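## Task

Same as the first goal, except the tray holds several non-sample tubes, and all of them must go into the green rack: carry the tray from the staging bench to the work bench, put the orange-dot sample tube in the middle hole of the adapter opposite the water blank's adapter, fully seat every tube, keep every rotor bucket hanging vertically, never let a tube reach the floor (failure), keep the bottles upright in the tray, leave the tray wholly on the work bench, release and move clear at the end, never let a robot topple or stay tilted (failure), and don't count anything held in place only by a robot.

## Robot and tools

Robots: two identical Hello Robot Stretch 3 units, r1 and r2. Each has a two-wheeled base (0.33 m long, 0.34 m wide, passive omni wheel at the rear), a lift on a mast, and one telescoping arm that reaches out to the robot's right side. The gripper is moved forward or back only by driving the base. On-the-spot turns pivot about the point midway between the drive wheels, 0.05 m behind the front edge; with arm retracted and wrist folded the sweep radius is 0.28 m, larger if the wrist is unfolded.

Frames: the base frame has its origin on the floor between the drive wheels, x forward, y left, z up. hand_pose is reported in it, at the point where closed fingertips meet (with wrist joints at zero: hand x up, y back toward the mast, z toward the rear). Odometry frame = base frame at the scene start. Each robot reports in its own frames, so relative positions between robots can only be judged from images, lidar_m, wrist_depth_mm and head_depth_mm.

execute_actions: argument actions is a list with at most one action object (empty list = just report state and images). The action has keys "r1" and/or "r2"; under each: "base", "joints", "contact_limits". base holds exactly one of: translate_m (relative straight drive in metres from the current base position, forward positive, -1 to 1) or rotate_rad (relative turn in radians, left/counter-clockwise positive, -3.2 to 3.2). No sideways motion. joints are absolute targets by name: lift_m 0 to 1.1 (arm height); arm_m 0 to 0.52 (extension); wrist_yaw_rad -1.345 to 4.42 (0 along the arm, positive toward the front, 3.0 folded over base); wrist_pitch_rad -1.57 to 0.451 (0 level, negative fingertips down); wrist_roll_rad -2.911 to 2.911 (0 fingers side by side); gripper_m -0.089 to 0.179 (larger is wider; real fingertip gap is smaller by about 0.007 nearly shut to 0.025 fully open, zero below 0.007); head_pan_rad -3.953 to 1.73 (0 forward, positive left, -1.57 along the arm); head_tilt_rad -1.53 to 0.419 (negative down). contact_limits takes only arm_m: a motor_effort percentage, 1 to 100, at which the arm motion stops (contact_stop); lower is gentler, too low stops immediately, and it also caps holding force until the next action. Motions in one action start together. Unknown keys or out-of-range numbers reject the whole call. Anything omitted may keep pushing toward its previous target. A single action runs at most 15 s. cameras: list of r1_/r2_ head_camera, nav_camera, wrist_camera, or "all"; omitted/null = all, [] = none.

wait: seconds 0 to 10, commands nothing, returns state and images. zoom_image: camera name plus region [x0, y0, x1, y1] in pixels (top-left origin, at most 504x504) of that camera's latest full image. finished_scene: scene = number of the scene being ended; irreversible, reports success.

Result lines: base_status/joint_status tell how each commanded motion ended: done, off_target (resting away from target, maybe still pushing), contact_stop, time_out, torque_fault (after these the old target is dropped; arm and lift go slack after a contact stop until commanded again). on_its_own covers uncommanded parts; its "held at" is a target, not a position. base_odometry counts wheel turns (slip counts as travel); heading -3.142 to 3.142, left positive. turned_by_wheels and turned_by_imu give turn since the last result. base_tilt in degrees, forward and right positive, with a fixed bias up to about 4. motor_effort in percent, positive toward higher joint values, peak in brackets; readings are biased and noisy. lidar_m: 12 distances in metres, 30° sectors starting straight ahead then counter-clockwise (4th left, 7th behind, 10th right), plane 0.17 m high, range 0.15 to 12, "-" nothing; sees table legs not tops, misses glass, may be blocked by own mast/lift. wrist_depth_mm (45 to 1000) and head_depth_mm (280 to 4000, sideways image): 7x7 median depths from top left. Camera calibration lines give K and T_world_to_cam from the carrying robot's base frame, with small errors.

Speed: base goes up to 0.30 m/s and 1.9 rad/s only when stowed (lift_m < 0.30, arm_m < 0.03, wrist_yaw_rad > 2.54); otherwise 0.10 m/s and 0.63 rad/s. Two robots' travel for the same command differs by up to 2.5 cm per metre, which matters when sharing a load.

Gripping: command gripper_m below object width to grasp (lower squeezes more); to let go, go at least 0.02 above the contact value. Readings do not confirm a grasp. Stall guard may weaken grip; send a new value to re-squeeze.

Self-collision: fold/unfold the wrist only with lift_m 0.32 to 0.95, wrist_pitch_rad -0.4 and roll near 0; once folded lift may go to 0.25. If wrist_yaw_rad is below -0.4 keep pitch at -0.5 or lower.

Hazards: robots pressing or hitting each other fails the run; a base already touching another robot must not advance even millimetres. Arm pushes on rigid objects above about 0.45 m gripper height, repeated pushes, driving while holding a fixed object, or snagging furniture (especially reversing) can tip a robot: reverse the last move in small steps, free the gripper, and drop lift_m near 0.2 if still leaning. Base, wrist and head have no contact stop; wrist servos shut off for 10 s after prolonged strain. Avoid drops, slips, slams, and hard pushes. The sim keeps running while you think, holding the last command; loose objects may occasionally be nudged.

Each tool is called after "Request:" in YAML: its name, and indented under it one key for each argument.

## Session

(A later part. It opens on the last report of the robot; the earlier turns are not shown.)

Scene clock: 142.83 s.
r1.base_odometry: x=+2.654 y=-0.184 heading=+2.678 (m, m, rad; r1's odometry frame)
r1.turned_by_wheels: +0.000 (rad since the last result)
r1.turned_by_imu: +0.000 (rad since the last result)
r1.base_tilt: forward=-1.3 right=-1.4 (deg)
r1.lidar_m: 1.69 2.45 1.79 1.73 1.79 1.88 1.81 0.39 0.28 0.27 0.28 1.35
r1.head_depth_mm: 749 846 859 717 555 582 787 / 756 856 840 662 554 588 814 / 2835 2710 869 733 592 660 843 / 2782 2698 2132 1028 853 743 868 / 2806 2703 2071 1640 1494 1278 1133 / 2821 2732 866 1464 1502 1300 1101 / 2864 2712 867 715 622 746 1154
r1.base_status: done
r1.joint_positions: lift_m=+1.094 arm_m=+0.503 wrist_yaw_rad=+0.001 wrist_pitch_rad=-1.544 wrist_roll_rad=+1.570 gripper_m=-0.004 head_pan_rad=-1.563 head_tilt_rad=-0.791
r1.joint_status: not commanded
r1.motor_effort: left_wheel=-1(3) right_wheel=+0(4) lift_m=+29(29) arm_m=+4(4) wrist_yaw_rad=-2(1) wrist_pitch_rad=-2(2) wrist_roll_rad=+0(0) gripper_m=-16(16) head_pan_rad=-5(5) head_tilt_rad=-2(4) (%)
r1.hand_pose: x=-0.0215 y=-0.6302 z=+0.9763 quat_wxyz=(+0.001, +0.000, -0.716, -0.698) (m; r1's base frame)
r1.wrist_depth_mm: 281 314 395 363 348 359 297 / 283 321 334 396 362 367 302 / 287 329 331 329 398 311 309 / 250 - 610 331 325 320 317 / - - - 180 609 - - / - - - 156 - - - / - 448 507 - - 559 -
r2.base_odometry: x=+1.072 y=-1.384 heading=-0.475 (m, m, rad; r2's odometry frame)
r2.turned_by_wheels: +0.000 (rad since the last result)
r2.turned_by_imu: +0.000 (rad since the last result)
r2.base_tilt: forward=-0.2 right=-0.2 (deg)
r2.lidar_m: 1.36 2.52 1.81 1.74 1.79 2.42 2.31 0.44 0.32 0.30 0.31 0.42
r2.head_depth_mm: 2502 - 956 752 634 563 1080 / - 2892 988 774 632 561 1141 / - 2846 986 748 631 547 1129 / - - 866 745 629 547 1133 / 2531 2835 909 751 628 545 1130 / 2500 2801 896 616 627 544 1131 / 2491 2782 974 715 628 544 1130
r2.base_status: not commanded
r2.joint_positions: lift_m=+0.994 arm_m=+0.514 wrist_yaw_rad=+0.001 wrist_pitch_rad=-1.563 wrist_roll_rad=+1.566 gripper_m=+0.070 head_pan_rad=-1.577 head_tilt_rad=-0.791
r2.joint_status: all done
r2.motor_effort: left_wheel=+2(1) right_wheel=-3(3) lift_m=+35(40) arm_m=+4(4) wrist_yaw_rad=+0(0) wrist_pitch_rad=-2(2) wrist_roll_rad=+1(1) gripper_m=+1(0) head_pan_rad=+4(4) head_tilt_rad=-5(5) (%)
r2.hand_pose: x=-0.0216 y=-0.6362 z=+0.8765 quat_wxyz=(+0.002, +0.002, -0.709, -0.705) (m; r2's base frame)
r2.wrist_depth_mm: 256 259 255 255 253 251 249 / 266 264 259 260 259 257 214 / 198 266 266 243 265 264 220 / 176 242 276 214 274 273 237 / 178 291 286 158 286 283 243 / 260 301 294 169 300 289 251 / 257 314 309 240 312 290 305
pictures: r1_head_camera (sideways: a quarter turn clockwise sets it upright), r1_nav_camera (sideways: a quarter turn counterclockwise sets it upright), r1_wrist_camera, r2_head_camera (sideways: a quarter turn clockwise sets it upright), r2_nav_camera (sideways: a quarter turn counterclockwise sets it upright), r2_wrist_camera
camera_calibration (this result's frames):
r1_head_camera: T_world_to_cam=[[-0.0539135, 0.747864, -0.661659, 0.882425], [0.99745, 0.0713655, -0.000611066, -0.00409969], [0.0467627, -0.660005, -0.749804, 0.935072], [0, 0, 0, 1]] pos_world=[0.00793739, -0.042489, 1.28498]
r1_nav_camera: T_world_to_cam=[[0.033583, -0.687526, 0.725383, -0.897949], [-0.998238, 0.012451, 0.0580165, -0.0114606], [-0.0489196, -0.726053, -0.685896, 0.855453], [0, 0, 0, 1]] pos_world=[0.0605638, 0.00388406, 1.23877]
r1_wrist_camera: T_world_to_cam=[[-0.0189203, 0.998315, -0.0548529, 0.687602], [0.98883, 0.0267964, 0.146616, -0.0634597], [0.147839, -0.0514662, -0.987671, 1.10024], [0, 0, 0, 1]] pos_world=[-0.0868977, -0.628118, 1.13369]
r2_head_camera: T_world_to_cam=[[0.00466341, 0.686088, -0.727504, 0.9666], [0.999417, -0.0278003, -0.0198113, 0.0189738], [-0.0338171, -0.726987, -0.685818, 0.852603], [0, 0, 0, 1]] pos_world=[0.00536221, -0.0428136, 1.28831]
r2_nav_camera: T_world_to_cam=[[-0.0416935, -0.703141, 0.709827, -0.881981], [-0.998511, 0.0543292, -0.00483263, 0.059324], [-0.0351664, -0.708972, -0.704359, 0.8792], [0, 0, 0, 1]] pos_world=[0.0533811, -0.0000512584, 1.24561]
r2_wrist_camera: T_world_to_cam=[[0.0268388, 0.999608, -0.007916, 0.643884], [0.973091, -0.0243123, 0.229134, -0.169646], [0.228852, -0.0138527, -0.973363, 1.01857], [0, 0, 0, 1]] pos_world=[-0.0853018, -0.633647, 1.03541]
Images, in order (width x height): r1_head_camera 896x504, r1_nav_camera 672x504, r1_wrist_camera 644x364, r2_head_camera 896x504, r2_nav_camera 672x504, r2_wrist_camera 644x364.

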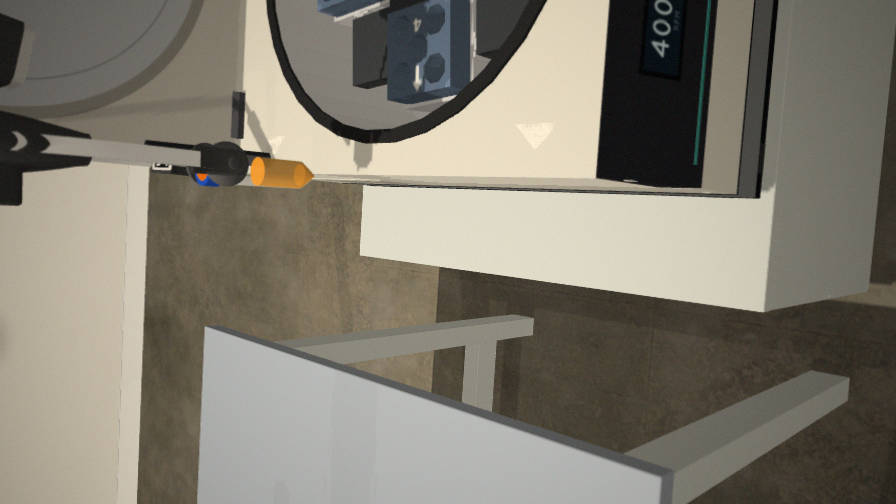

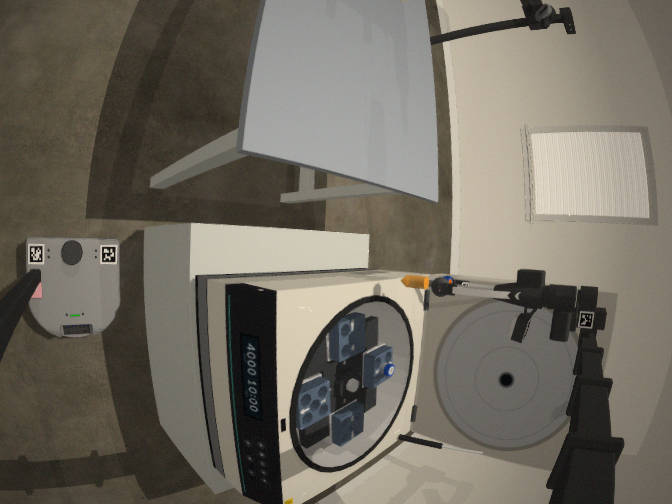

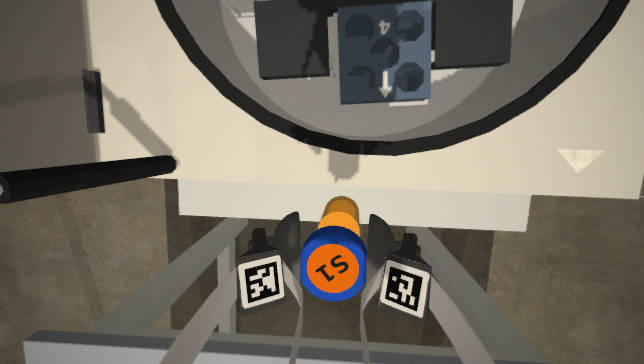

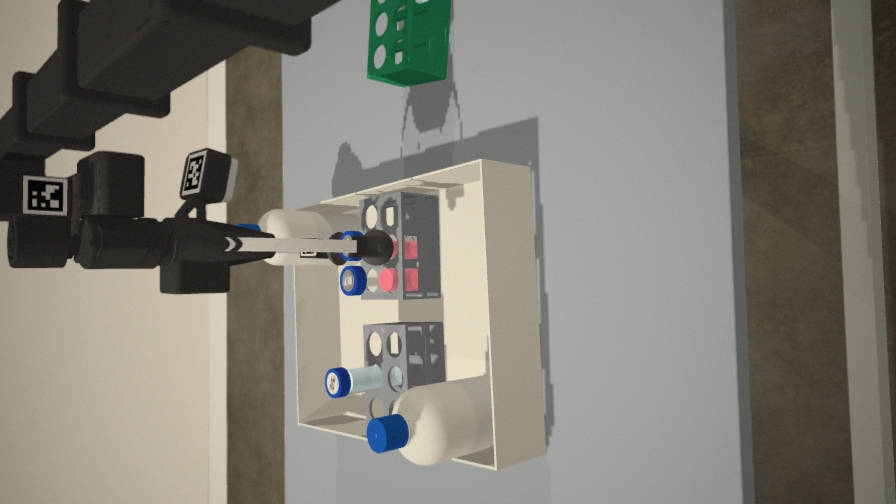

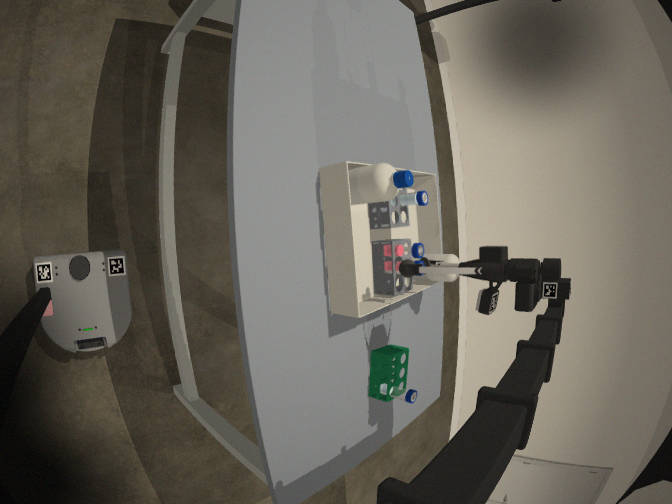

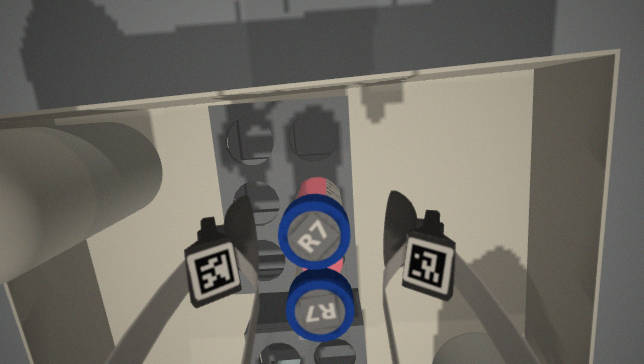

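Request:
execute_actions:
  actions:
    - {"r1":{"base":{"translate_m":-0.12},"joints":{"arm_m":0.33}},"r2":{"joints":{"gripper_m":-0.005}}}
  cameras: []

Request:
execute_actions:
  actions:
    - {"r1":{"base":{"translate_m":-0.13}},"r2":{"joints":{"lift_m":1.095}}}
  cameras: ["r1_wrist_camera","r2_wrist_camera"]

Scene clock: 147.13 s.
r1.base_odometry: x=+2.761 y=-0.238 heading=+2.678 (m, m, rad; r1's odometry frame)
r1.turned_by_wheels: +0.000 (rad since the last result)
r1.turned_by_imu: +0.000 (rad since the last result)
r1.base_tilt: forward=-1.4 right=-1.5 (deg)
r1.lidar_m: 1.81 2.45 1.80 1.73 1.79 1.75 1.69 0.39 0.28 0.27 0.28 0.47
r1.head_depth_mm: 712 848 862 725 554 582 790 / - 864 862 729 553 589 816 / - 864 841 711 559 599 842 / 785 899 816 652 567 614 872 / 2776 2692 2121 979 592 703 904 / 2804 2715 2012 1507 1467 760 1118 / 2864 2703 922 1640 1495 1305 1118
r1.base_status: done
r1.joint_positions: lift_m=+1.094 arm_m=+0.330 wrist_yaw_rad=+0.001 wrist_pitch_rad=-1.544 wrist_roll_rad=+1.570 gripper_m=-0.004 head_pan_rad=-1.563 head_tilt_rad=-0.791
r1.joint_status: all done
r1.motor_effort: left_wheel=-1(4) right_wheel=+0(5) lift_m=+29(29) arm_m=-4(6) wrist_yaw_rad=-1(1) wrist_pitch_rad=-2(2) wrist_roll_rad=+0(0) gripper_m=-17(15) head_pan_rad=-5(5) head_tilt_rad=-2(4) (%)
r1.hand_pose: x=-0.0215 y=-0.4579 z=+0.9763 quat_wxyz=(+0.001, +0.000, -0.716, -0.698) (m; r1's base frame)
r1.wrist_depth_mm: 357 365 359 354 335 - - / 372 377 381 380 341 - - / 374 397 379 386 317 - - / 348 417 386 444 327 - - / 358 354 392 181 336 - - / - 848 355 155 - - - / - - - - - - -
r2.base_odometry: x=+1.072 y=-1.384 heading=-0.475 (m, m, rad; r2's odometry frame)
r2.turned_by_wheels: +0.000 (rad since the last result)
r2.turned_by_imu: +0.000 (rad since the last result)
r2.base_tilt: forward=-0.2 right=-0.2 (deg)
r2.lidar_m: 1.36 2.51 1.81 1.73 1.79 2.41 2.31 0.44 0.32 0.30 0.31 0.42
r2.head_depth_mm: 2490 - 952 752 636 563 1080 / - 2912 989 772 633 561 1138 / - 2826 986 747 631 547 1134 / - - 866 740 632 546 1132 / 2540 2827 913 752 629 545 1126 / 2492 2796 899 616 628 544 1127 / 2519 2776 969 717 626 544 1127
r2.base_status: not commanded
r2.joint_positions: lift_m=+0.994 arm_m=+0.514 wrist_yaw_rad=+0.001 wrist_pitch_rad=-1.563 wrist_roll_rad=+1.566 gripper_m=-0.004 head_pan_rad=-1.577 head_tilt_rad=-0.791
r2.joint_status: all done
r2.motor_effort: left_wheel=+2(2) right_wheel=-2(2) lift_m=+35(36) arm_m=+4(4) wrist_yaw_rad=+0(1) wrist_pitch_rad=-1(2) wrist_roll_rad=+1(1) gripper_m=-14(88) head_pan_rad=+4(4) head_tilt_rad=-5(5) (%)
r2.hand_pose: x=-0.0216 y=-0.6362 z=+0.8765 quat_wxyz=(+0.002, +0.002, -0.709, -0.705) (m; r2's base frame)
r2.wrist_depth_mm: 258 255 257 254 252 251 249 / 266 265 263 259 259 257 216 / 199 266 264 243 265 263 221 / 176 239 275 214 275 274 239 / 177 292 289 155 285 283 244 / 262 302 300 166 299 292 251 / 258 312 311 239 306 295 304
pictures: none
No camera images: the call's "cameras" was empty. Leave "cameras" out to get every camera's image.

Scene clock: 149.73 s.
r1.base_odometry: x=+2.877 y=-0.296 heading=+2.678 (m, m, rad; r1's odometry frame)
r1.turned_by_wheels: +0.000 (rad since the last result)
r1.turned_by_imu: +0.000 (rad since the last result)
r1.base_tilt: forward=-1.4 right=-1.5 (deg)
r1.lidar_m: 1.94 2.46 1.79 1.73 1.79 1.62 1.56 0.39 0.28 0.27 0.28 0.39
r1.head_depth_mm: 709 844 840 726 555 584 790 / - 869 867 737 554 589 816 / - 866 849 707 559 599 845 / 756 873 872 720 565 614 873 / 764 865 839 744 567 628 905 / 2755 2584 2010 652 570 641 939 / 2822 2708 2019 1486 584 729 1042
r1.base_status: done
r1.joint_positions: lift_m=+1.094 arm_m=+0.330 wrist_yaw_rad=+0.001 wrist_pitch_rad=-1.544 wrist_roll_rad=+1.570 gripper_m=-0.004 head_pan_rad=-1.563 head_tilt_rad=-0.791
r1.joint_status: not commanded
r1.motor_effort: left_wheel=-1(4) right_wheel=+0(3) lift_m=+29(29) arm_m=-4(4) wrist_yaw_rad=-1(1) wrist_pitch_rad=-3(2) wrist_roll_rad=+0(0) gripper_m=-16(16) head_pan_rad=-5(5) head_tilt_rad=-4(2) (%)
r1.hand_pose: x=-0.0215 y=-0.4579 z=+0.9763 quat_wxyz=(+0.001, +0.000, -0.716, -0.698) (m; r1's base frame)
r1.wrist_depth_mm: 347 381 362 400 300 - - / 383 385 376 379 313 - - / 395 393 390 387 334 - - / 384 388 399 370 340 - - / 387 423 410 181 335 - - / 369 431 402 155 - - - / 378 378 394 367 357 - -
r2.base_odometry: x=+1.072 y=-1.384 heading=-0.475 (m, m, rad; r2's odometry frame)
r2.turned_by_wheels: +0.000 (rad since the last result)
r2.turned_by_imu: +0.000 (rad since the last result)
r2.base_tilt: forward=-0.2 right=-0.2 (deg)
r2.lidar_m: 1.36 2.51 1.82 1.74 1.79 2.41 2.31 0.44 0.32 0.30 0.31 0.42
r2.head_depth_mm: 2578 2892 997 750 635 562 1078 / 2553 2873 991 771 633 561 1138 / 2487 2862 985 748 633 548 1129 / - 2818 869 752 630 546 1134 / 2552 2811 910 751 629 546 1127 / 2544 2797 898 616 626 545 1130 / 2524 2823 971 716 625 543 1125
r2.base_status: not commanded
r2.joint_positions: lift_m=+1.095 arm_m=+0.514 wrist_yaw_rad=+0.001 wrist_pitch_rad=-1.563 wrist_roll_rad=+1.566 gripper_m=-0.004 head_pan_rad=-1.577 head_tilt_rad=-0.791
r2.joint_status: all done
r2.motor_effort: left_wheel=+2(1) right_wheel=-3(3) lift_m=+48(50) arm_m=+4(4) wrist_yaw_rad=-1(1) wrist_pitch_rad=-2(2) wrist_roll_rad=+1(1) gripper_m=-13(14) head_pan_rad=+4(4) head_tilt_rad=-5(5) (%)
r2.hand_pose: x=-0.0216 y=-0.6362 z=+0.9771 quat_wxyz=(+0.002, +0.002, -0.709, -0.705) (m; r2's base frame)
r2.wrist_depth_mm: 355 352 350 350 348 347 345 / 367 366 362 358 356 354 357 / 374 292 370 361 369 364 369 / 209 246 378 326 380 376 377 / 408 395 400 156 391 393 396 / 426 408 417 348 406 404 407 / 448 434 420 359 389 418 418
pictures: r1_wrist_camera, r2_wrist_camera
camera_calibration (this result's frames):
r1_wrist_camera: T_world_to_cam=[[-0.0189201, 0.998315, -0.0548499, 0.515597], [0.98883, 0.0267958, 0.146617, -0.068077], [0.147839, -0.0514633, -0.987672, 1.10911], [0, 0, 0, 1]] pos_world=[-0.0868977, -0.455826, 1.13369]
r2_wrist_camera: T_world_to_cam=[[0.0268394, 0.999608, -0.007916, 0.64469], [0.973091, -0.0243129, 0.229134, -0.192696], [0.228852, -0.0138528, -0.973363, 1.11649], [0, 0, 0, 1]] pos_world=[-0.0853018, -0.633656, 1.136]
Images, in order (width x height): r1_wrist_camera 644x364, r2_wrist_camera 644x364.

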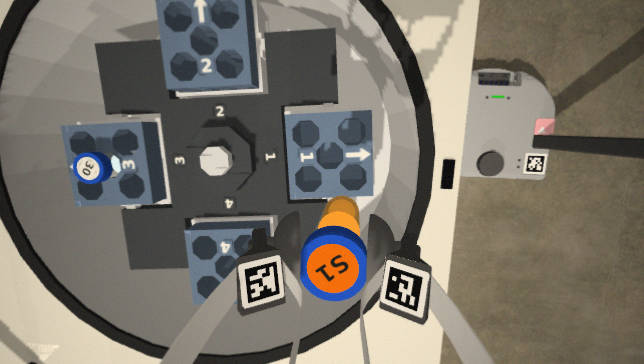

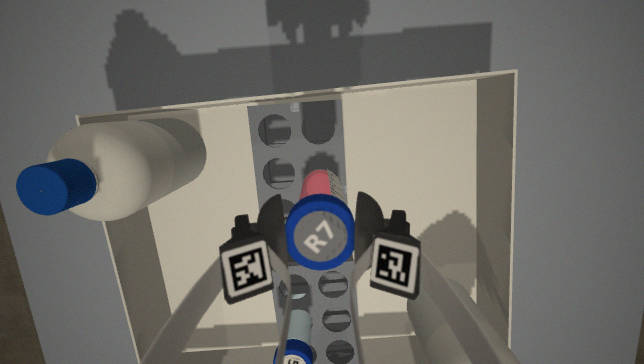

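Request:
execute_actions:
  actions:
    - {"r1":{"base":{"translate_m":-0.031},"joints":{"arm_m":0.3425,"lift_m":1.01}},"r2":{"base":{"translate_m":-0.275},"joints":{"arm_m":0.498}}}
  cameras: ["r1_wrist_camera","r1_head_camera","r2_wrist_camera"]

Scene clock: 155.03 s.
r1.base_odometry: x=+2.905 y=-0.310 heading=+2.678 (m, m, rad; r1's odometry frame)
r1.turned_by_wheels: +0.000 (rad since the last result)
r1.turned_by_imu: +0.000 (rad since the last result)
r1.base_tilt: forward=-1.3 right=-1.5 (deg)
r1.lidar_m: 1.97 2.45 1.79 1.73 1.79 1.58 1.53 0.39 0.28 0.27 0.28 0.39
r1.head_depth_mm: - 813 828 755 555 583 790 / - 875 867 720 554 590 815 / 749 - 868 691 560 599 844 / 756 872 873 732 563 613 872 / 763 878 849 733 568 627 903 / 775 2449 809 663 570 645 937 / 2842 2716 2137 687 576 660 972
r1.base_status: done
r1.joint_positions: lift_m=+1.011 arm_m=+0.342 wrist_yaw_rad=+0.001 wrist_pitch_rad=-1.544 wrist_roll_rad=+1.570 gripper_m=-0.004 head_pan_rad=-1.563 head_tilt_rad=-0.791
r1.joint_status: all done
r1.motor_effort: left_wheel=-1(4) right_wheel=+1(3) lift_m=+10(25) arm_m=+4(4) wrist_yaw_rad=-1(1) wrist_pitch_rad=-3(2) wrist_roll_rad=+0(0) gripper_m=-16(16) head_pan_rad=-5(5) head_tilt_rad=-4(4) (%)
r1.hand_pose: x=-0.0215 y=-0.4697 z=+0.8925 quat_wxyz=(+0.001, +0.000, -0.716, -0.698) (m; r1's base frame)
r1.wrist_depth_mm: 312 275 291 362 221 220 969 / 307 301 291 295 267 227 - / 331 311 305 298 309 231 - / 295 311 303 287 297 237 - / 306 322 320 180 287 247 - / 358 339 329 155 - - - / 333 352 317 337 278 - -
r2.base_odometry: x=+0.828 y=-1.258 heading=-0.474 (m, m, rad; r2's odometry frame)
r2.turned_by_wheels: +0.000 (rad since the last result)
r2.turned_by_imu: +0.001 (rad since the last result)
r2.base_tilt: forward=-0.2 right=-0.2 (deg)
r2.lidar_m: 1.13 2.50 1.80 1.73 1.79 2.42 2.04 2.23 0.32 0.31 0.32 0.43
r2.head_depth_mm: 2572 2881 2410 799 636 562 1098 / 2555 2871 992 775 633 562 976 / 2513 2872 988 746 631 559 1129 / - 2857 943 746 629 559 1130 / 2532 2848 977 749 629 557 1131 / 2527 2800 906 742 628 544 1127 / 2527 2775 864 757 626 543 1127
r2.base_status: done
r2.joint_positions: lift_m=+1.095 arm_m=+0.498 wrist_yaw_rad=+0.001 wrist_pitch_rad=-1.563 wrist_roll_rad=+1.566 gripper_m=-0.004 head_pan_rad=-1.577 head_tilt_rad=-0.791
r2.joint_status: all done
r2.motor_effort: left_wheel=+2(3) right_wheel=-2(11) lift_m=+48(48) arm_m=-1(2) wrist_yaw_rad=+0(1) wrist_pitch_rad=-1(2) wrist_roll_rad=+1(1) gripper_m=-14(13) head_pan_rad=+4(5) head_tilt_rad=-5(5) (%)
r2.hand_pose: x=-0.0216 y=-0.6208 z=+0.9771 quat_wxyz=(+0.002, +0.002, -0.709, -0.705) (m; r2's base frame)
r2.wrist_depth_mm: 359 353 351 350 350 346 344 / 364 366 362 364 358 360 355 / 378 374 372 311 370 368 369 / 398 387 388 350 381 381 383 / 409 404 404 156 392 390 393 / 423 420 419 414 412 412 411 / 447 432 413 392 381 427 427
pictures: r1_head_camera (sideways: a quarter turn clockwise sets it upright), r1_wrist_camera, r2_wrist_camera
camera_calibration (this result's frames):
r1_head_camera: T_world_to_cam=[[-0.0539134, 0.747864, -0.661659, 0.882425], [0.99745, 0.0713654, -0.000611066, -0.00409969], [0.0467626, -0.660005, -0.749804, 0.935072], [0, 0, 0, 1]] pos_world=[0.00793738, -0.042489, 1.28498]
r1_wrist_camera: T_world_to_cam=[[-0.0189203, 0.998315, -0.0548498, 0.522773], [0.98883, 0.026796, 0.146617, -0.0554771], [0.147839, -0.0514631, -0.987672, 1.02575], [0, 0, 0, 1]] pos_world=[-0.0868977, -0.467617, 1.04991]
r2_wrist_camera: T_world_to_cam=[[0.026839, 0.999608, -0.00791588, 0.629312], [0.973091, -0.0243126, 0.229134, -0.192322], [0.228852, -0.0138526, -0.973363, 1.1167], [0, 0, 0, 1]] pos_world=[-0.0853018, -0.618272, 1.136]
Images, in order (width x height): r1_head_camera 896x504, r1_wrist_camera 644x364, r2_wrist_camera 644x364.

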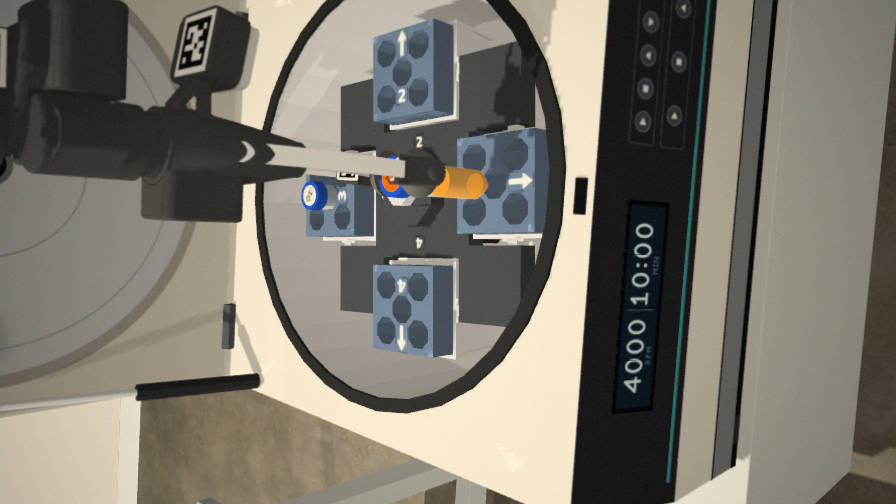

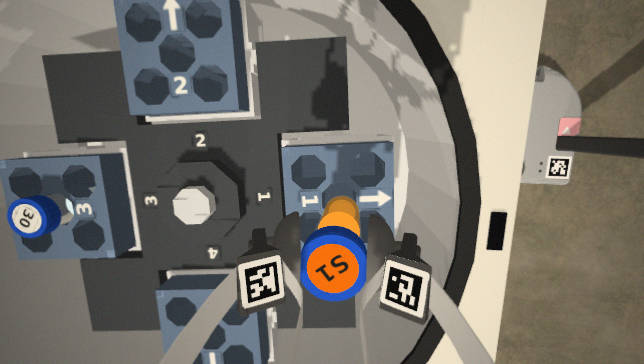

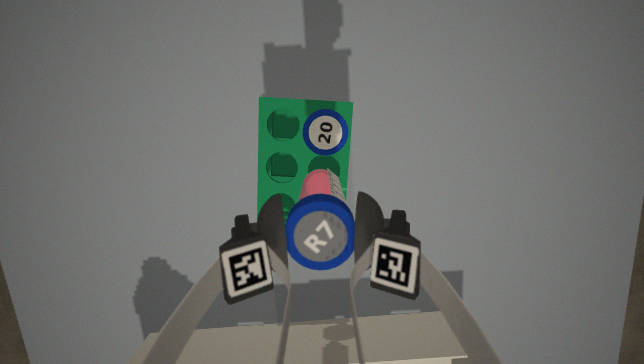

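Aligned. Lower both.

Request:
execute_actions:
  actions:
    - {"r1":{"joints":{"lift_m":0.96}},"r2":{"joints":{"lift_m":1.05}}}
  cameras: ["r1_wrist_camera","r2_head_camera","r2_wrist_camera"]

Scene clock: 157.00 s.
r1.base_odometry: x=+2.905 y=-0.310 heading=+2.678 (m, m, rad; r1's odometry frame)
r1.turned_by_wheels: +0.000 (rad since the last result)
r1.turned_by_imu: +0.000 (rad since the last result)
r1.base_tilt: forward=-1.4 right=-1.5 (deg)
r1.lidar_m: 1.97 2.45 1.79 1.73 1.79 1.58 1.53 0.39 0.28 0.27 0.28 0.39
r1.head_depth_mm: - 881 816 754 554 582 790 / - - 871 719 555 590 815 / 750 848 823 709 560 600 844 / 757 867 869 730 563 613 873 / 764 881 851 731 568 628 906 / 775 2432 808 664 571 644 937 / 2849 2737 2133 689 577 661 974
r1.base_status: not commanded
r1.joint_positions: lift_m=+0.961 arm_m=+0.342 wrist_yaw_rad=+0.001 wrist_pitch_rad=-1.544 wrist_roll_rad=+1.570 gripper_m=-0.004 head_pan_rad=-1.563 head_tilt_rad=-0.791
r1.joint_status: all done
r1.motor_effort: left_wheel=-1(1) right_wheel=+0(0) lift_m=+10(11) arm_m=+4(4) wrist_yaw_rad=-1(1) wrist_pitch_rad=-2(2) wrist_roll_rad=+0(0) gripper_m=-16(16) head_pan_rad=-5(5) head_tilt_rad=-4(4) (%)
r1.hand_pose: x=-0.0215 y=-0.4697 z=+0.8425 quat_wxyz=(+0.001, +0.000, -0.716, -0.698) (m; r1's base frame)
r1.wrist_depth_mm: 275 222 241 259 206 173 175 / 253 228 245 245 268 177 942 / 261 260 255 250 283 182 965 / 257 260 261 233 276 188 988 / 257 253 267 181 277 192 - / 287 281 278 155 - 199 - / 299 277 269 279 277 203 -
r2.base_odometry: x=+0.828 y=-1.258 heading=-0.474 (m, m, rad; r2's odometry frame)
r2.turned_by_wheels: +0.000 (rad since the last result)
r2.turned_by_imu: +0.000 (rad since the last result)
r2.base_tilt: forward=-0.2 right=-0.2 (deg)
r2.lidar_m: 1.12 2.51 1.81 1.73 1.78 2.41 2.04 2.23 0.32 0.31 0.32 0.43
r2.head_depth_mm: 2666 2878 2407 800 636 562 1099 / 2612 2814 988 772 632 560 978 / 2656 2902 986 749 631 559 1130 / - 2909 946 742 631 559 1135 / 2516 2821 979 750 629 557 1132 / 2542 2808 905 741 628 545 1124 / 2532 2825 866 757 626 544 1128
r2.base_status: not commanded
r2.joint_positions: lift_m=+1.050 arm_m=+0.498 wrist_yaw_rad=+0.001 wrist_pitch_rad=-1.563 wrist_roll_rad=+1.566 gripper_m=-0.004 head_pan_rad=-1.577 head_tilt_rad=-0.791
r2.joint_status: all done
r2.motor_effort: left_wheel=+2(2) right_wheel=-2(2) lift_m=+36(41) arm_m=-1(1) wrist_yaw_rad=-2(0) wrist_pitch_rad=-2(2) wrist_roll_rad=+1(1) gripper_m=-14(13) head_pan_rad=+4(4) head_tilt_rad=-5(5) (%)
r2.hand_pose: x=-0.0216 y=-0.6208 z=+0.9325 quat_wxyz=(+0.002, +0.002, -0.709, -0.705) (m; r2's base frame)
r2.wrist_depth_mm: 313 312 308 307 308 304 301 / 322 323 317 317 317 315 311 / 333 329 329 264 326 323 325 / 346 344 342 273 338 334 332 / 360 358 348 155 351 347 347 / 366 369 368 362 367 361 358 / 388 388 377 375 374 378 370
pictures: r1_wrist_camera, r2_head_camera (sideways: a quarter turn clockwise sets it upright), r2_wrist_camera
camera_calibration (this result's frames):
r1_wrist_camera: T_world_to_cam=[[-0.0189183, 0.998314, -0.0548694, 0.520054], [0.98883, 0.0267969, 0.146616, -0.0481447], [0.147839, -0.0514828, -0.987671, 0.976352], [0, 0, 0, 1]] pos_world=[-0.0868976, -0.467622, 0.999908]
r2_head_camera: T_world_to_cam=[[0.00466333, 0.686088, -0.727504, 0.9666], [0.999417, -0.0278002, -0.0198113, 0.0189738], [-0.033817, -0.726987, -0.685818, 0.852603], [0, 0, 0, 1]] pos_world=[0.00536222, -0.0428136, 1.28831]
r2_wrist_camera: T_world_to_cam=[[0.0268388, 0.999608, -0.007916, 0.628956], [0.973091, -0.0243123, 0.229134, -0.1821], [0.228852, -0.0138527, -0.973363, 1.07328], [0, 0, 0, 1]] pos_world=[-0.0853018, -0.618269, 1.09139]
Images, in order (width x height): r1_wrist_camera 644x364, r2_head_camera 896x504, r2_wrist_camera 644x364.

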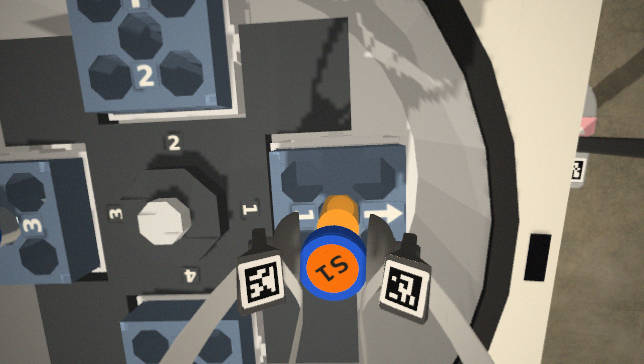

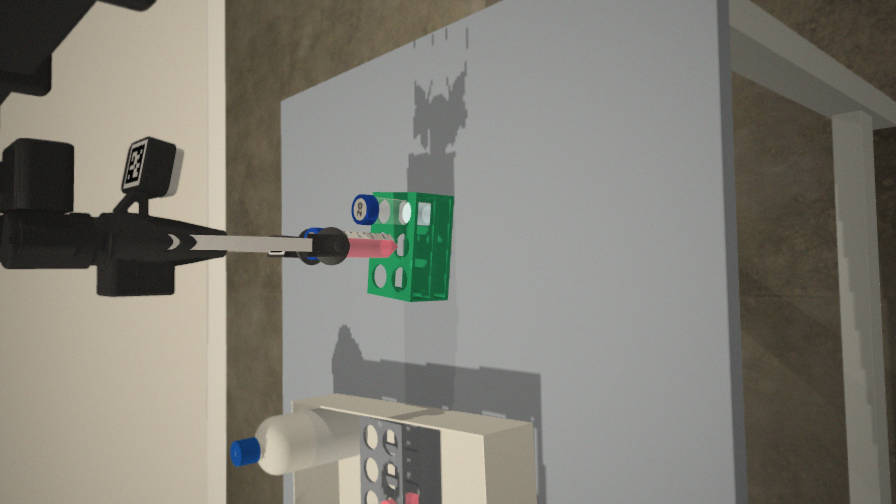

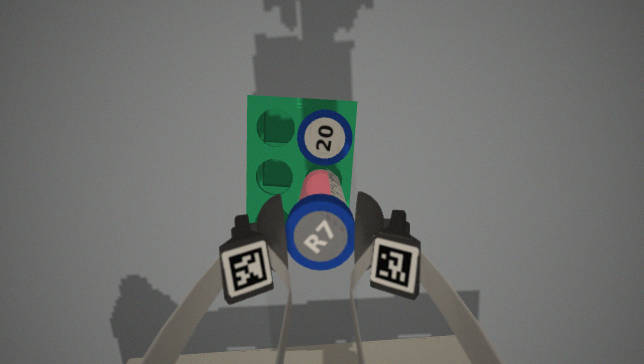

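Request:
execute_actions:
  actions:
    - {"r1":{"joints":{"lift_m":0.925}},"r2":{"joints":{"lift_m":0.99}}}
  cameras: ["r1_wrist_camera","r2_wrist_camera"]

Request:
execute_actions:
  actions:
    - {"r1":{"joints":{"gripper_m":0.07}},"r2":{"joints":{"gripper_m":0.07}}}
  cameras: []

Request:
execute_actions:
  actions:
    - {"r1":{"joints":{"lift_m":1.06}},"r2":{"joints":{"lift_m":1.05}}}
  cameras: ["r1_wrist_camera","r1_head_camera","r2_wrist_camera","r2_head_camera"]

Scene clock: 159.80 s.
r1.base_odometry: x=+2.905 y=-0.310 heading=+2.678 (m, m, rad; r1's odometry frame)
r1.turned_by_wheels: +0.000 (rad since the last result)
r1.turned_by_imu: +0.000 (rad since the last result)
r1.base_tilt: forward=-1.3 right=-1.5 (deg)
r1.lidar_m: 1.97 2.46 1.79 1.73 1.79 1.58 1.53 0.39 0.28 0.27 0.28 0.39
r1.head_depth_mm: 712 - 839 757 554 583 789 / 717 - 842 725 555 589 815 / 740 858 - 727 560 599 840 / 757 873 871 736 563 614 874 / 765 879 851 739 568 628 903 / 776 2444 810 664 569 643 938 / 2831 2720 2150 688 577 660 972
r1.base_status: not commanded
r1.joint_positions: lift_m=+0.926 arm_m=+0.342 wrist_yaw_rad=+0.001 wrist_pitch_rad=-1.544 wrist_roll_rad=+1.570 gripper_m=-0.004 head_pan_rad=-1.563 head_tilt_rad=-0.791
r1.joint_status: all done
r1.motor_effort: left_wheel=-1(1) right_wheel=+0(1) lift_m=+10(9) arm_m=+4(4) wrist_yaw_rad=-1(1) wrist_pitch_rad=-2(3) wrist_roll_rad=+0(0) gripper_m=-15(17) head_pan_rad=-5(5) head_tilt_rad=-3(4) (%)
r1.hand_pose: x=-0.0215 y=-0.4697 z=+0.8075 quat_wxyz=(+0.001, +0.000, -0.716, -0.698) (m; r1's base frame)
r1.wrist_depth_mm: 187 187 206 206 205 140 140 / 201 191 213 210 265 144 143 / 226 224 219 216 312 155 147 / 230 212 225 194 246 167 151 / 237 201 229 175 254 175 156 / 245 242 239 155 - 172 161 / 253 234 244 243 278 166 -
r2.base_odometry: x=+0.828 y=-1.258 heading=-0.474 (m, m, rad; r2's odometry frame)
r2.turned_by_wheels: +0.000 (rad since the last result)
r2.turned_by_imu: +0.000 (rad since the last result)
r2.base_tilt: forward=-0.2 right=-0.2 (deg)
r2.lidar_m: 1.12 2.50 1.81 1.73 1.79 2.41 2.04 2.23 0.32 0.31 0.32 0.43
r2.head_depth_mm: 2511 - 2289 799 633 562 1096 / - 2917 991 771 633 561 975 / - 2852 985 746 633 559 1136 / 2509 - 981 742 631 559 1127 / 2542 2796 979 750 629 557 1128 / 2516 2800 904 741 628 545 1126 / 2516 2822 867 759 627 544 1129
r2.base_status: not commanded
r2.joint_positions: lift_m=+0.990 arm_m=+0.498 wrist_yaw_rad=+0.001 wrist_pitch_rad=-1.563 wrist_roll_rad=+1.566 gripper_m=-0.004 head_pan_rad=-1.577 head_tilt_rad=-0.791
r2.joint_status: all done
r2.motor_effort: left_wheel=+3(2) right_wheel=-2(2) lift_m=+36(36) arm_m=-1(2) wrist_yaw_rad=-1(1) wrist_pitch_rad=-2(2) wrist_roll_rad=+1(1) gripper_m=-13(13) head_pan_rad=+4(4) head_tilt_rad=-4(5) (%)
r2.hand_pose: x=-0.0216 y=-0.6208 z=+0.8725 quat_wxyz=(+0.002, +0.002, -0.709, -0.705) (m; r2's base frame)
r2.wrist_depth_mm: 253 252 251 250 249 247 249 / 261 261 256 258 255 256 252 / 269 269 264 147 267 263 263 / 277 279 272 182 274 274 272 / 289 288 286 155 284 283 281 / 303 303 299 248 296 292 292 / 314 311 311 311 308 304 304
pictures: r1_wrist_camera, r2_wrist_camera
camera_calibration (this result's frames):
r1_wrist_camera: T_world_to_cam=[[-0.01892, 0.998314, -0.0548694, 0.518134], [0.98883, 0.0267986, 0.146616, -0.0430137], [0.147839, -0.0514826, -0.987671, 0.941793], [0, 0, 0, 1]] pos_world=[-0.0868977, -0.467622, 0.964918]
r2_wrist_camera: T_world_to_cam=[[0.0268384, 0.999609, -0.0078215, 0.628371], [0.973091, -0.0243336, 0.229131, -0.168363], [0.228852, -0.0137606, -0.973364, 1.01494], [0, 0, 0, 1]] pos_world=[-0.0853018, -0.618257, 1.0314]
Images, in order (width x height): r1_wrist_camera 644x364, r2_wrist_camera 644x364.

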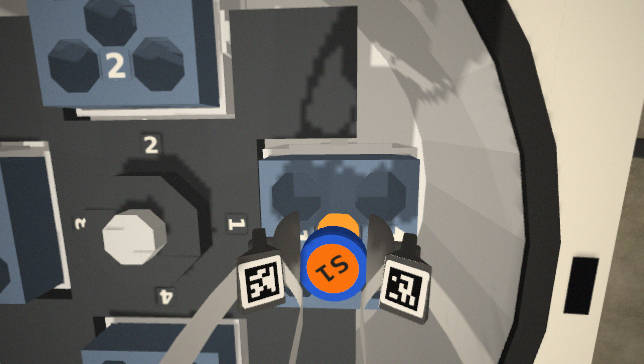

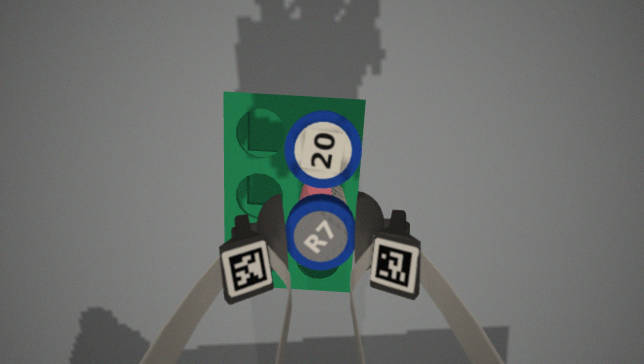

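Scene clock: 161.03 s.
r1.base_odometry: x=+2.905 y=-0.310 heading=+2.678 (m, m, rad; r1's odometry frame)
r1.turned_by_wheels: +0.000 (rad since the last result)
r1.turned_by_imu: +0.000 (rad since the last result)
r1.base_tilt: forward=-1.4 right=-1.5 (deg)
r1.lidar_m: 1.97 2.46 1.80 1.73 1.79 1.59 1.53 0.39 0.28 0.27 0.28 0.39
r1.head_depth_mm: 711 - 836 755 554 581 789 / 718 - 843 726 554 591 814 / 740 855 - 731 559 600 845 / 756 870 871 738 564 613 876 / 764 879 852 736 567 628 904 / 776 2439 810 663 570 642 937 / 2836 2684 2133 687 577 662 972
r1.base_status: not commanded
r1.joint_positions: lift_m=+0.926 arm_m=+0.342 wrist_yaw_rad=+0.001 wrist_pitch_rad=-1.544 wrist_roll_rad=+1.570 gripper_m=+0.070 head_pan_rad=-1.563 head_tilt_rad=-0.791
r1.joint_status: all done
r1.motor_effort: left_wheel=-1(1) right_wheel=+0(0) lift_m=+10(10) arm_m=+4(4) wrist_yaw_rad=-1(1) wrist_pitch_rad=-2(3) wrist_roll_rad=+0(1) gripper_m=+0(91) head_pan_rad=-5(5) head_tilt_rad=-3(2) (%)
r1.hand_pose: x=-0.0215 y=-0.4697 z=+0.8075 quat_wxyz=(+0.001, +0.000, -0.716, -0.698) (m; r1's base frame)
r1.wrist_depth_mm: 186 185 209 206 204 139 140 / 201 192 212 211 265 144 143 / 226 223 220 217 310 156 147 / 231 212 224 195 246 167 151 / 237 201 219 196 252 174 155 / 244 244 - 207 217 162 161 / 253 235 243 242 275 168 -
r2.base_odometry: x=+0.828 y=-1.258 heading=-0.474 (m, m, rad; r2's odometry frame)
r2.turned_by_wheels: +0.000 (rad since the last result)
r2.turned_by_imu: +0.000 (rad since the last result)
r2.base_tilt: forward=-0.1 right=-0.2 (deg)
r2.lidar_m: 1.13 2.50 1.81 1.73 1.79 2.42 2.04 2.23 0.32 0.31 0.32 0.43
r2.head_depth_mm: 2502 - 2274 799 635 562 1097 / - 2917 987 770 633 561 973 / - 2857 987 747 631 560 1125 / 2488 - 981 746 631 559 1128 / 2547 2804 982 749 627 558 1132 / 2549 2798 904 740 626 545 1121 / 2525 2785 867 758 627 544 1124
r2.base_status: not commanded
r2.joint_positions: lift_m=+0.990 arm_m=+0.498 wrist_yaw_rad=+0.001 wrist_pitch_rad=-1.565 wrist_roll_rad=+1.566 gripper_m=+0.070 head_pan_rad=-1.577 head_tilt_rad=-0.791
r2.joint_status: all done
r2.motor_effort: left_wheel=+2(2) right_wheel=-3(2) lift_m=+36(36) arm_m=-1(2) wrist_yaw_rad=-1(1) wrist_pitch_rad=-1(2) wrist_roll_rad=+1(1) gripper_m=+0(80) head_pan_rad=+4(5) head_tilt_rad=-5(5) (%)
r2.hand_pose: x=-0.0216 y=-0.6205 z=+0.8725 quat_wxyz=(+0.002, +0.002, -0.709, -0.705) (m; r2's base frame)
r2.wrist_depth_mm: 253 251 253 250 248 248 248 / 260 261 256 256 257 255 254 / 270 269 263 147 265 263 263 / 283 278 274 186 274 274 272 / 292 291 282 156 285 283 281 / 302 303 302 249 298 292 292 / 314 313 309 311 307 304 304
pictures: none
No camera images: the call's "cameras" was empty. Leave "cameras" out to get every camera's image.

Scene clock: 163.10 s.
r1.base_odometry: x=+2.905 y=-0.310 heading=+2.678 (m, m, rad; r1's odometry frame)
r1.turned_by_wheels: +0.000 (rad since the last result)
r1.turned_by_imu: +0.000 (rad since the last result)
r1.base_tilt: forward=-1.5 right=-1.5 (deg)
r1.lidar_m: 1.97 2.46 1.80 1.73 1.79 1.59 1.53 0.39 0.28 0.27 0.28 0.39
r1.head_depth_mm: 737 875 834 757 555 583 789 / - 873 866 727 554 590 816 / 725 883 839 717 559 598 844 / 757 869 871 737 564 613 871 / 764 879 854 737 567 627 905 / 774 2443 808 664 569 642 939 / 2849 2721 2127 686 576 662 975
r1.base_status: not commanded
r1.joint_positions: lift_m=+1.059 arm_m=+0.342 wrist_yaw_rad=+0.001 wrist_pitch_rad=-1.544 wrist_roll_rad=+1.570 gripper_m=+0.070 head_pan_rad=-1.563 head_tilt_rad=-0.791
r1.joint_status: all done
r1.motor_effort: left_wheel=-1(1) right_wheel=+0(0) lift_m=+29(29) arm_m=+4(4) wrist_yaw_rad=-1(1) wrist_pitch_rad=-2(2) wrist_roll_rad=+0(1) gripper_m=+1(1) head_pan_rad=-5(5) head_tilt_rad=-4(5) (%)
r1.hand_pose: x=-0.0215 y=-0.4697 z=+0.9413 quat_wxyz=(+0.001, +0.000, -0.716, -0.698) (m; r1's base frame)
r1.wrist_depth_mm: 309 367 331 380 268 270 - / 356 353 325 345 275 275 - / 373 357 355 348 328 279 - / 353 362 348 334 333 - - / 366 375 374 374 341 - - / 369 396 - 382 397 - - / 341 389 391 398 315 - -
r2.base_odometry: x=+0.828 y=-1.258 heading=-0.474 (m, m, rad; r2's odometry frame)
r2.turned_by_wheels: +0.000 (rad since the last result)
r2.turned_by_imu: +0.000 (rad since the last result)
r2.base_tilt: forward=-0.2 right=-0.2 (deg)
r2.lidar_m: 1.12 2.51 1.81 1.73 1.78 2.41 2.05 2.24 0.32 0.31 0.32 0.43
r2.head_depth_mm: 2703 2872 2387 798 635 562 1100 / 2595 2870 990 772 632 560 974 / 2642 2911 985 748 632 559 1132 / - 2923 982 745 631 559 1136 / 2554 2845 980 751 628 557 1132 / 2527 2807 907 743 626 544 1134 / 2512 2782 863 757 626 544 1128
r2.base_status: not commanded
r2.joint_positions: lift_m=+1.050 arm_m=+0.498 wrist_yaw_rad=+0.001 wrist_pitch_rad=-1.565 wrist_roll_rad=+1.566 gripper_m=+0.070 head_pan_rad=-1.577 head_tilt_rad=-0.791
r2.joint_status: all done
r2.motor_effort: left_wheel=+1(2) right_wheel=-2(2) lift_m=+47(49) arm_m=-1(1) wrist_yaw_rad=-1(1) wrist_pitch_rad=-1(1) wrist_roll_rad=+1(1) gripper_m=+1(1) head_pan_rad=+4(4) head_tilt_rad=-5(5) (%)
r2.hand_pose: x=-0.0216 y=-0.6205 z=+0.9321 quat_wxyz=(+0.002, +0.002, -0.709, -0.705) (m; r2's base frame)
r2.wrist_depth_mm: 310 311 311 305 307 302 302 / 324 318 317 315 317 316 315 / 330 330 327 263 324 325 322 / 343 339 338 271 336 334 333 / 359 355 350 340 349 345 349 / 367 364 375 368 363 359 358 / 385 382 378 379 378 373 371
pictures: r1_head_camera (sideways: a quarter turn clockwise sets it upright), r1_wrist_camera, r2_head_camera (sideways: a quarter turn clockwise sets it upright), r2_wrist_camera
camera_calibration (this result's frames):
r1_head_camera: T_world_to_cam=[[-0.0539134, 0.747864, -0.661659, 0.882425], [0.99745, 0.0713654, -0.000611066, -0.00409969], [0.0467626, -0.660005, -0.749804, 0.935072], [0, 0, 0, 1]] pos_world=[0.00793738, -0.042489, 1.28498]
r1_wrist_camera: T_world_to_cam=[[-0.018921, 0.998314, -0.0548694, 0.525475], [0.98883, 0.0267996, 0.146616, -0.0626278], [0.147839, -0.0514824, -0.987671, 1.07393], [0, 0, 0, 1]] pos_world=[-0.0868977, -0.467622, 1.0987]
r2_head_camera: T_world_to_cam=[[0.00466341, 0.686088, -0.727504, 0.9666], [0.999417, -0.0278003, -0.0198113, 0.0189738], [-0.0338171, -0.726987, -0.685818, 0.852603], [0, 0, 0, 1]] pos_world=[0.00536221, -0.0428136, 1.28831]
r2_wrist_camera: T_world_to_cam=[[0.0268397, 0.999618, -0.00664955, 0.627449], [0.973091, -0.0246035, 0.229102, -0.182167], [0.228851, -0.0126197, -0.97338, 1.07374], [0, 0, 0, 1]] pos_world=[-0.0853018, -0.618141, 1.09106]
Images, in order (width x height): r1_head_camera 896x504, r1_wrist_camera 644x364, r2_head_camera 896x504, r2_wrist_camera 644x364.

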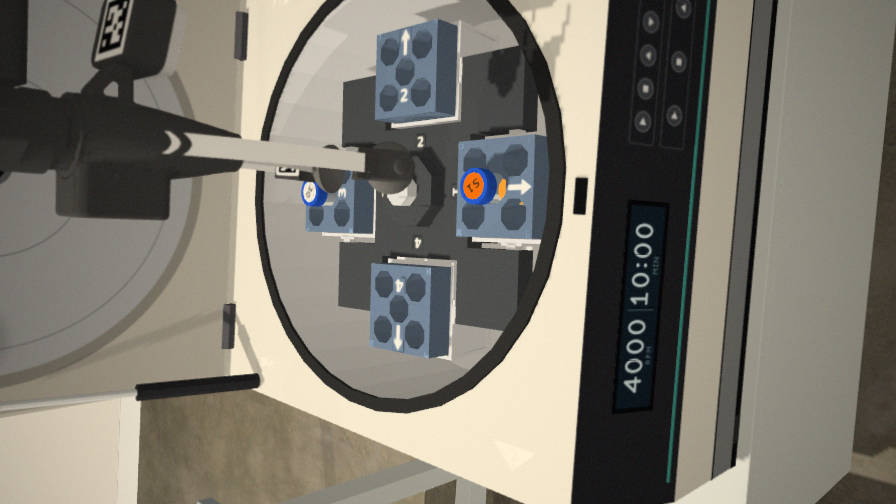

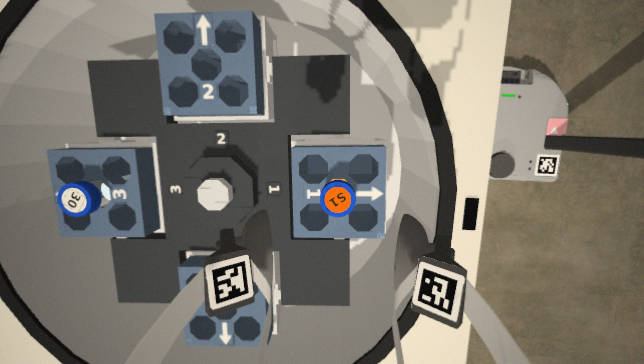

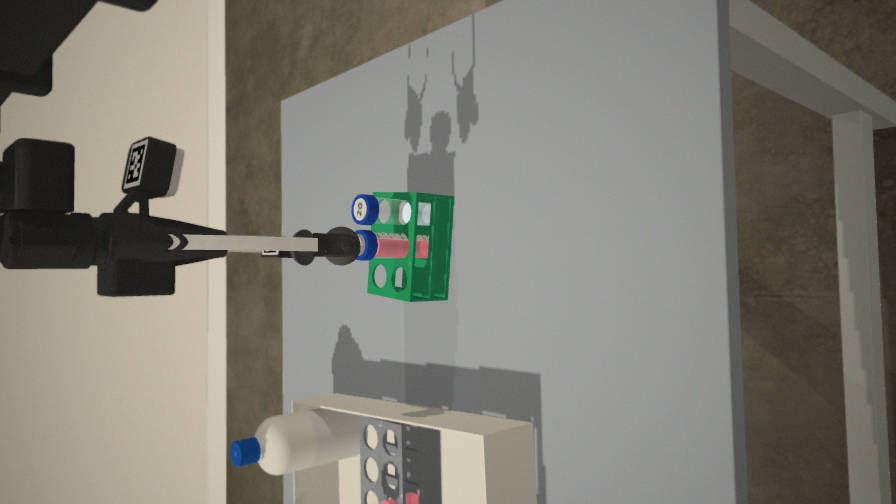

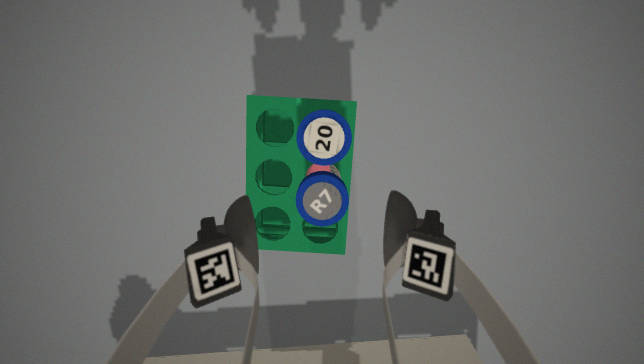

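Request:
execute_actions:
  actions:
    - {"r1":{"base":{"translate_m":0.33}},"r2":{"base":{"translate_m":0.3155},"joints":{"arm_m":0.513}}}
  cameras: []

Request:
execute_actions:
  actions:
    - {"r1":{"base":{"translate_m":0.10}},"r2":{"joints":{"lift_m":0.994}}}
  cameras: ["r2_wrist_camera"]

Scene clock: 169.13 s.
r1.base_odometry: x=+2.610 y=-0.162 heading=+2.678 (m, m, rad; r1's odometry frame)
r1.turned_by_wheels: +0.000 (rad since the last result)
r1.turned_by_imu: +0.000 (rad since the last result)
r1.base_tilt: forward=-1.5 right=-1.5 (deg)
r1.lidar_m: 1.65 2.45 1.80 1.73 1.79 1.93 1.86 0.39 0.28 0.27 0.36 1.35
r1.head_depth_mm: 739 874 844 702 555 581 786 / - 835 815 669 577 610 815 / 2655 2614 2125 977 854 743 840 / 2777 2717 2140 1708 1442 772 1023 / 2774 2711 953 1486 1503 1306 1135 / 2817 2740 865 714 643 804 1120 / 2849 2725 866 714 609 1236 1155
r1.base_status: done
r1.joint_positions: lift_m=+1.059 arm_m=+0.342 wrist_yaw_rad=+0.001 wrist_pitch_rad=-1.544 wrist_roll_rad=+1.570 gripper_m=+0.070 head_pan_rad=-1.563 head_tilt_rad=-0.791
r1.joint_status: not commanded
r1.motor_effort: left_wheel=-1(3) right_wheel=+0(4) lift_m=+29(29) arm_m=+4(4) wrist_yaw_rad=-1(1) wrist_pitch_rad=-2(2) wrist_roll_rad=+0(1) gripper_m=+1(0) head_pan_rad=-5(5) head_tilt_rad=-3(4) (%)
r1.hand_pose: x=-0.0215 y=-0.4697 z=+0.9413 quat_wxyz=(+0.001, +0.000, -0.716, -0.698) (m; r1's base frame)
r1.wrist_depth_mm: 290 360 324 362 270 269 - / 293 288 289 277 277 273 - / - 296 294 287 283 279 - / - 580 578 563 557 - - / - - - - - - - / 620 - - - 683 - - / 396 392 387 382 392 - -
r2.base_odometry: x=+1.108 y=-1.402 heading=-0.474 (m, m, rad; r2's odometry frame)
r2.turned_by_wheels: +0.000 (rad since the last result)
r2.turned_by_imu: -0.002 (rad since the last result)
r2.base_tilt: forward=-0.2 right=-0.3 (deg)
r2.lidar_m: 1.36 2.51 1.81 1.74 1.79 2.42 2.35 0.44 0.32 0.30 0.31 0.42
r2.head_depth_mm: 2670 2855 993 750 634 564 1140 / 2601 2882 990 771 634 560 1135 / 2647 2916 880 743 633 547 1137 / - 2868 885 759 630 547 1129 / 2546 2858 906 739 629 545 1134 / 2518 2809 920 610 627 544 1131 / 2512 2751 973 761 626 544 1128
r2.base_status: done
r2.joint_positions: lift_m=+1.050 arm_m=+0.513 wrist_yaw_rad=+0.001 wrist_pitch_rad=-1.565 wrist_roll_rad=+1.566 gripper_m=+0.070 head_pan_rad=-1.577 head_tilt_rad=-0.791
r2.joint_status: all done
r2.motor_effort: left_wheel=+2(6) right_wheel=-2(4) lift_m=+47(48) arm_m=+4(2) wrist_yaw_rad=-1(1) wrist_pitch_rad=-1(1) wrist_roll_rad=+1(1) gripper_m=+0(0) head_pan_rad=+5(4) head_tilt_rad=-5(5) (%)
r2.hand_pose: x=-0.0216 y=-0.6349 z=+0.9321 quat_wxyz=(+0.002, +0.002, -0.709, -0.705) (m; r2's base frame)
r2.wrist_depth_mm: 312 308 305 303 302 271 306 / 191 271 314 285 313 299 310 / 188 244 327 317 327 306 323 / 275 336 333 270 334 317 335 / 356 345 348 302 344 327 344 / 366 337 360 323 361 332 360 / 389 367 373 302 337 243 374
pictures: none
No camera images: the call's "cameras" was empty. Leave "cameras" out to get every camera's image.

Scene clock: 171.10 s.
r1.base_odometry: x=+2.520 y=-0.117 heading=+2.678 (m, m, rad; r1's odometry frame)
r1.turned_by_wheels: +0.000 (rad since the last result)
r1.turned_by_imu: +0.000 (rad since the last result)
r1.base_tilt: forward=-1.5 right=-1.4 (deg)
r1.lidar_m: 1.54 2.46 1.79 1.73 1.79 2.03 1.96 0.39 0.28 0.28 0.32 1.35
r1.head_depth_mm: 2628 867 814 715 684 659 785 / - 2595 2135 977 853 741 813 / 2664 2606 2134 1649 1148 953 982 / 2761 2718 919 1446 1466 1306 1149 / 2824 2709 865 714 607 671 1113 / 2822 2691 866 714 607 1252 1154 / 2839 2715 867 715 608 1262 1156
r1.base_status: done
r1.joint_positions: lift_m=+1.059 arm_m=+0.342 wrist_yaw_rad=+0.001 wrist_pitch_rad=-1.544 wrist_roll_rad=+1.570 gripper_m=+0.070 head_pan_rad=-1.563 head_tilt_rad=-0.791
r1.joint_status: not commanded
r1.motor_effort: left_wheel=-1(4) right_wheel=+0(5) lift_m=+29(29) arm_m=+4(4) wrist_yaw_rad=-1(1) wrist_pitch_rad=-3(2) wrist_roll_rad=+0(0) gripper_m=+1(1) head_pan_rad=-5(4) head_tilt_rad=-5(4) (%)
r1.hand_pose: x=-0.0215 y=-0.4697 z=+0.9413 quat_wxyz=(+0.001, +0.000, -0.716, -0.698) (m; r1's base frame)
r1.wrist_depth_mm: 332 316 302 295 285 351 - / - 545 540 532 534 - - / - 564 565 552 538 - - / - - - - - - - / 555 983 - - - - - / 384 372 - 362 362 - - / 391 388 378 373 365 - -
r2.base_odometry: x=+1.108 y=-1.402 heading=-0.474 (m, m, rad; r2's odometry frame)
r2.turned_by_wheels: +0.000 (rad since the last result)
r2.turned_by_imu: +0.000 (rad since the last result)
r2.base_tilt: forward=-0.1 right=-0.2 (deg)
r2.lidar_m: 1.36 2.51 1.81 1.74 1.79 2.42 2.36 0.44 0.32 0.30 0.31 0.42
r2.head_depth_mm: 2518 - 951 750 634 561 1138 / - 2901 987 769 632 562 1133 / - 2816 880 743 631 548 1138 / - - 904 759 630 547 1135 / 2535 2828 905 742 628 545 1133 / 2546 2796 921 610 627 544 1129 / 2512 2799 971 762 627 544 1124
r2.base_status: not commanded
r2.joint_positions: lift_m=+0.994 arm_m=+0.513 wrist_yaw_rad=+0.001 wrist_pitch_rad=-1.565 wrist_roll_rad=+1.566 gripper_m=+0.070 head_pan_rad=-1.577 head_tilt_rad=-0.791
r2.joint_status: all done
r2.motor_effort: left_wheel=+1(2) right_wheel=-3(3) lift_m=+36(40) arm_m=+4(4) wrist_yaw_rad=-1(1) wrist_pitch_rad=-2(1) wrist_roll_rad=+1(1) gripper_m=+1(0) head_pan_rad=+4(4) head_tilt_rad=-5(5) (%)
r2.hand_pose: x=-0.0216 y=-0.6349 z=+0.8765 quat_wxyz=(+0.002, +0.002, -0.709, -0.705) (m; r2's base frame)
r2.wrist_depth_mm: 254 232 198 197 249 249 213 / 192 259 232 251 259 257 217 / 177 244 265 262 268 265 223 / 249 283 274 214 276 275 239 / 266 292 287 158 283 284 247 / 258 302 263 235 301 292 252 / 256 310 310 241 306 245 302
pictures: r2_wrist_camera
camera_calibration (this result's frames):
r2_wrist_camera: T_world_to_cam=[[0.02684, 0.999618, -0.00664967, 0.641455], [0.973091, -0.0246037, 0.229102, -0.169778], [0.228851, -0.0126198, -0.97338, 1.01942], [0, 0, 0, 1]] pos_world=[-0.0853018, -0.632522, 1.03544]
Images, in order (width x height): r2_wrist_camera 644x364.

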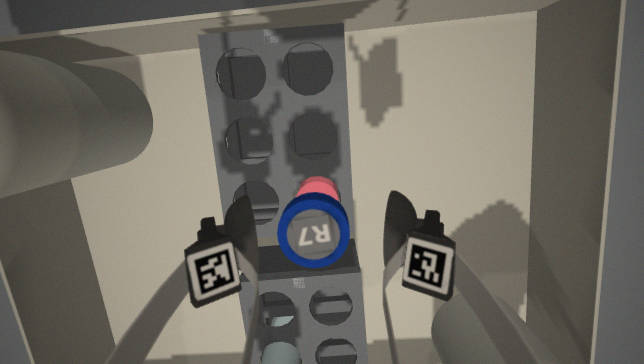

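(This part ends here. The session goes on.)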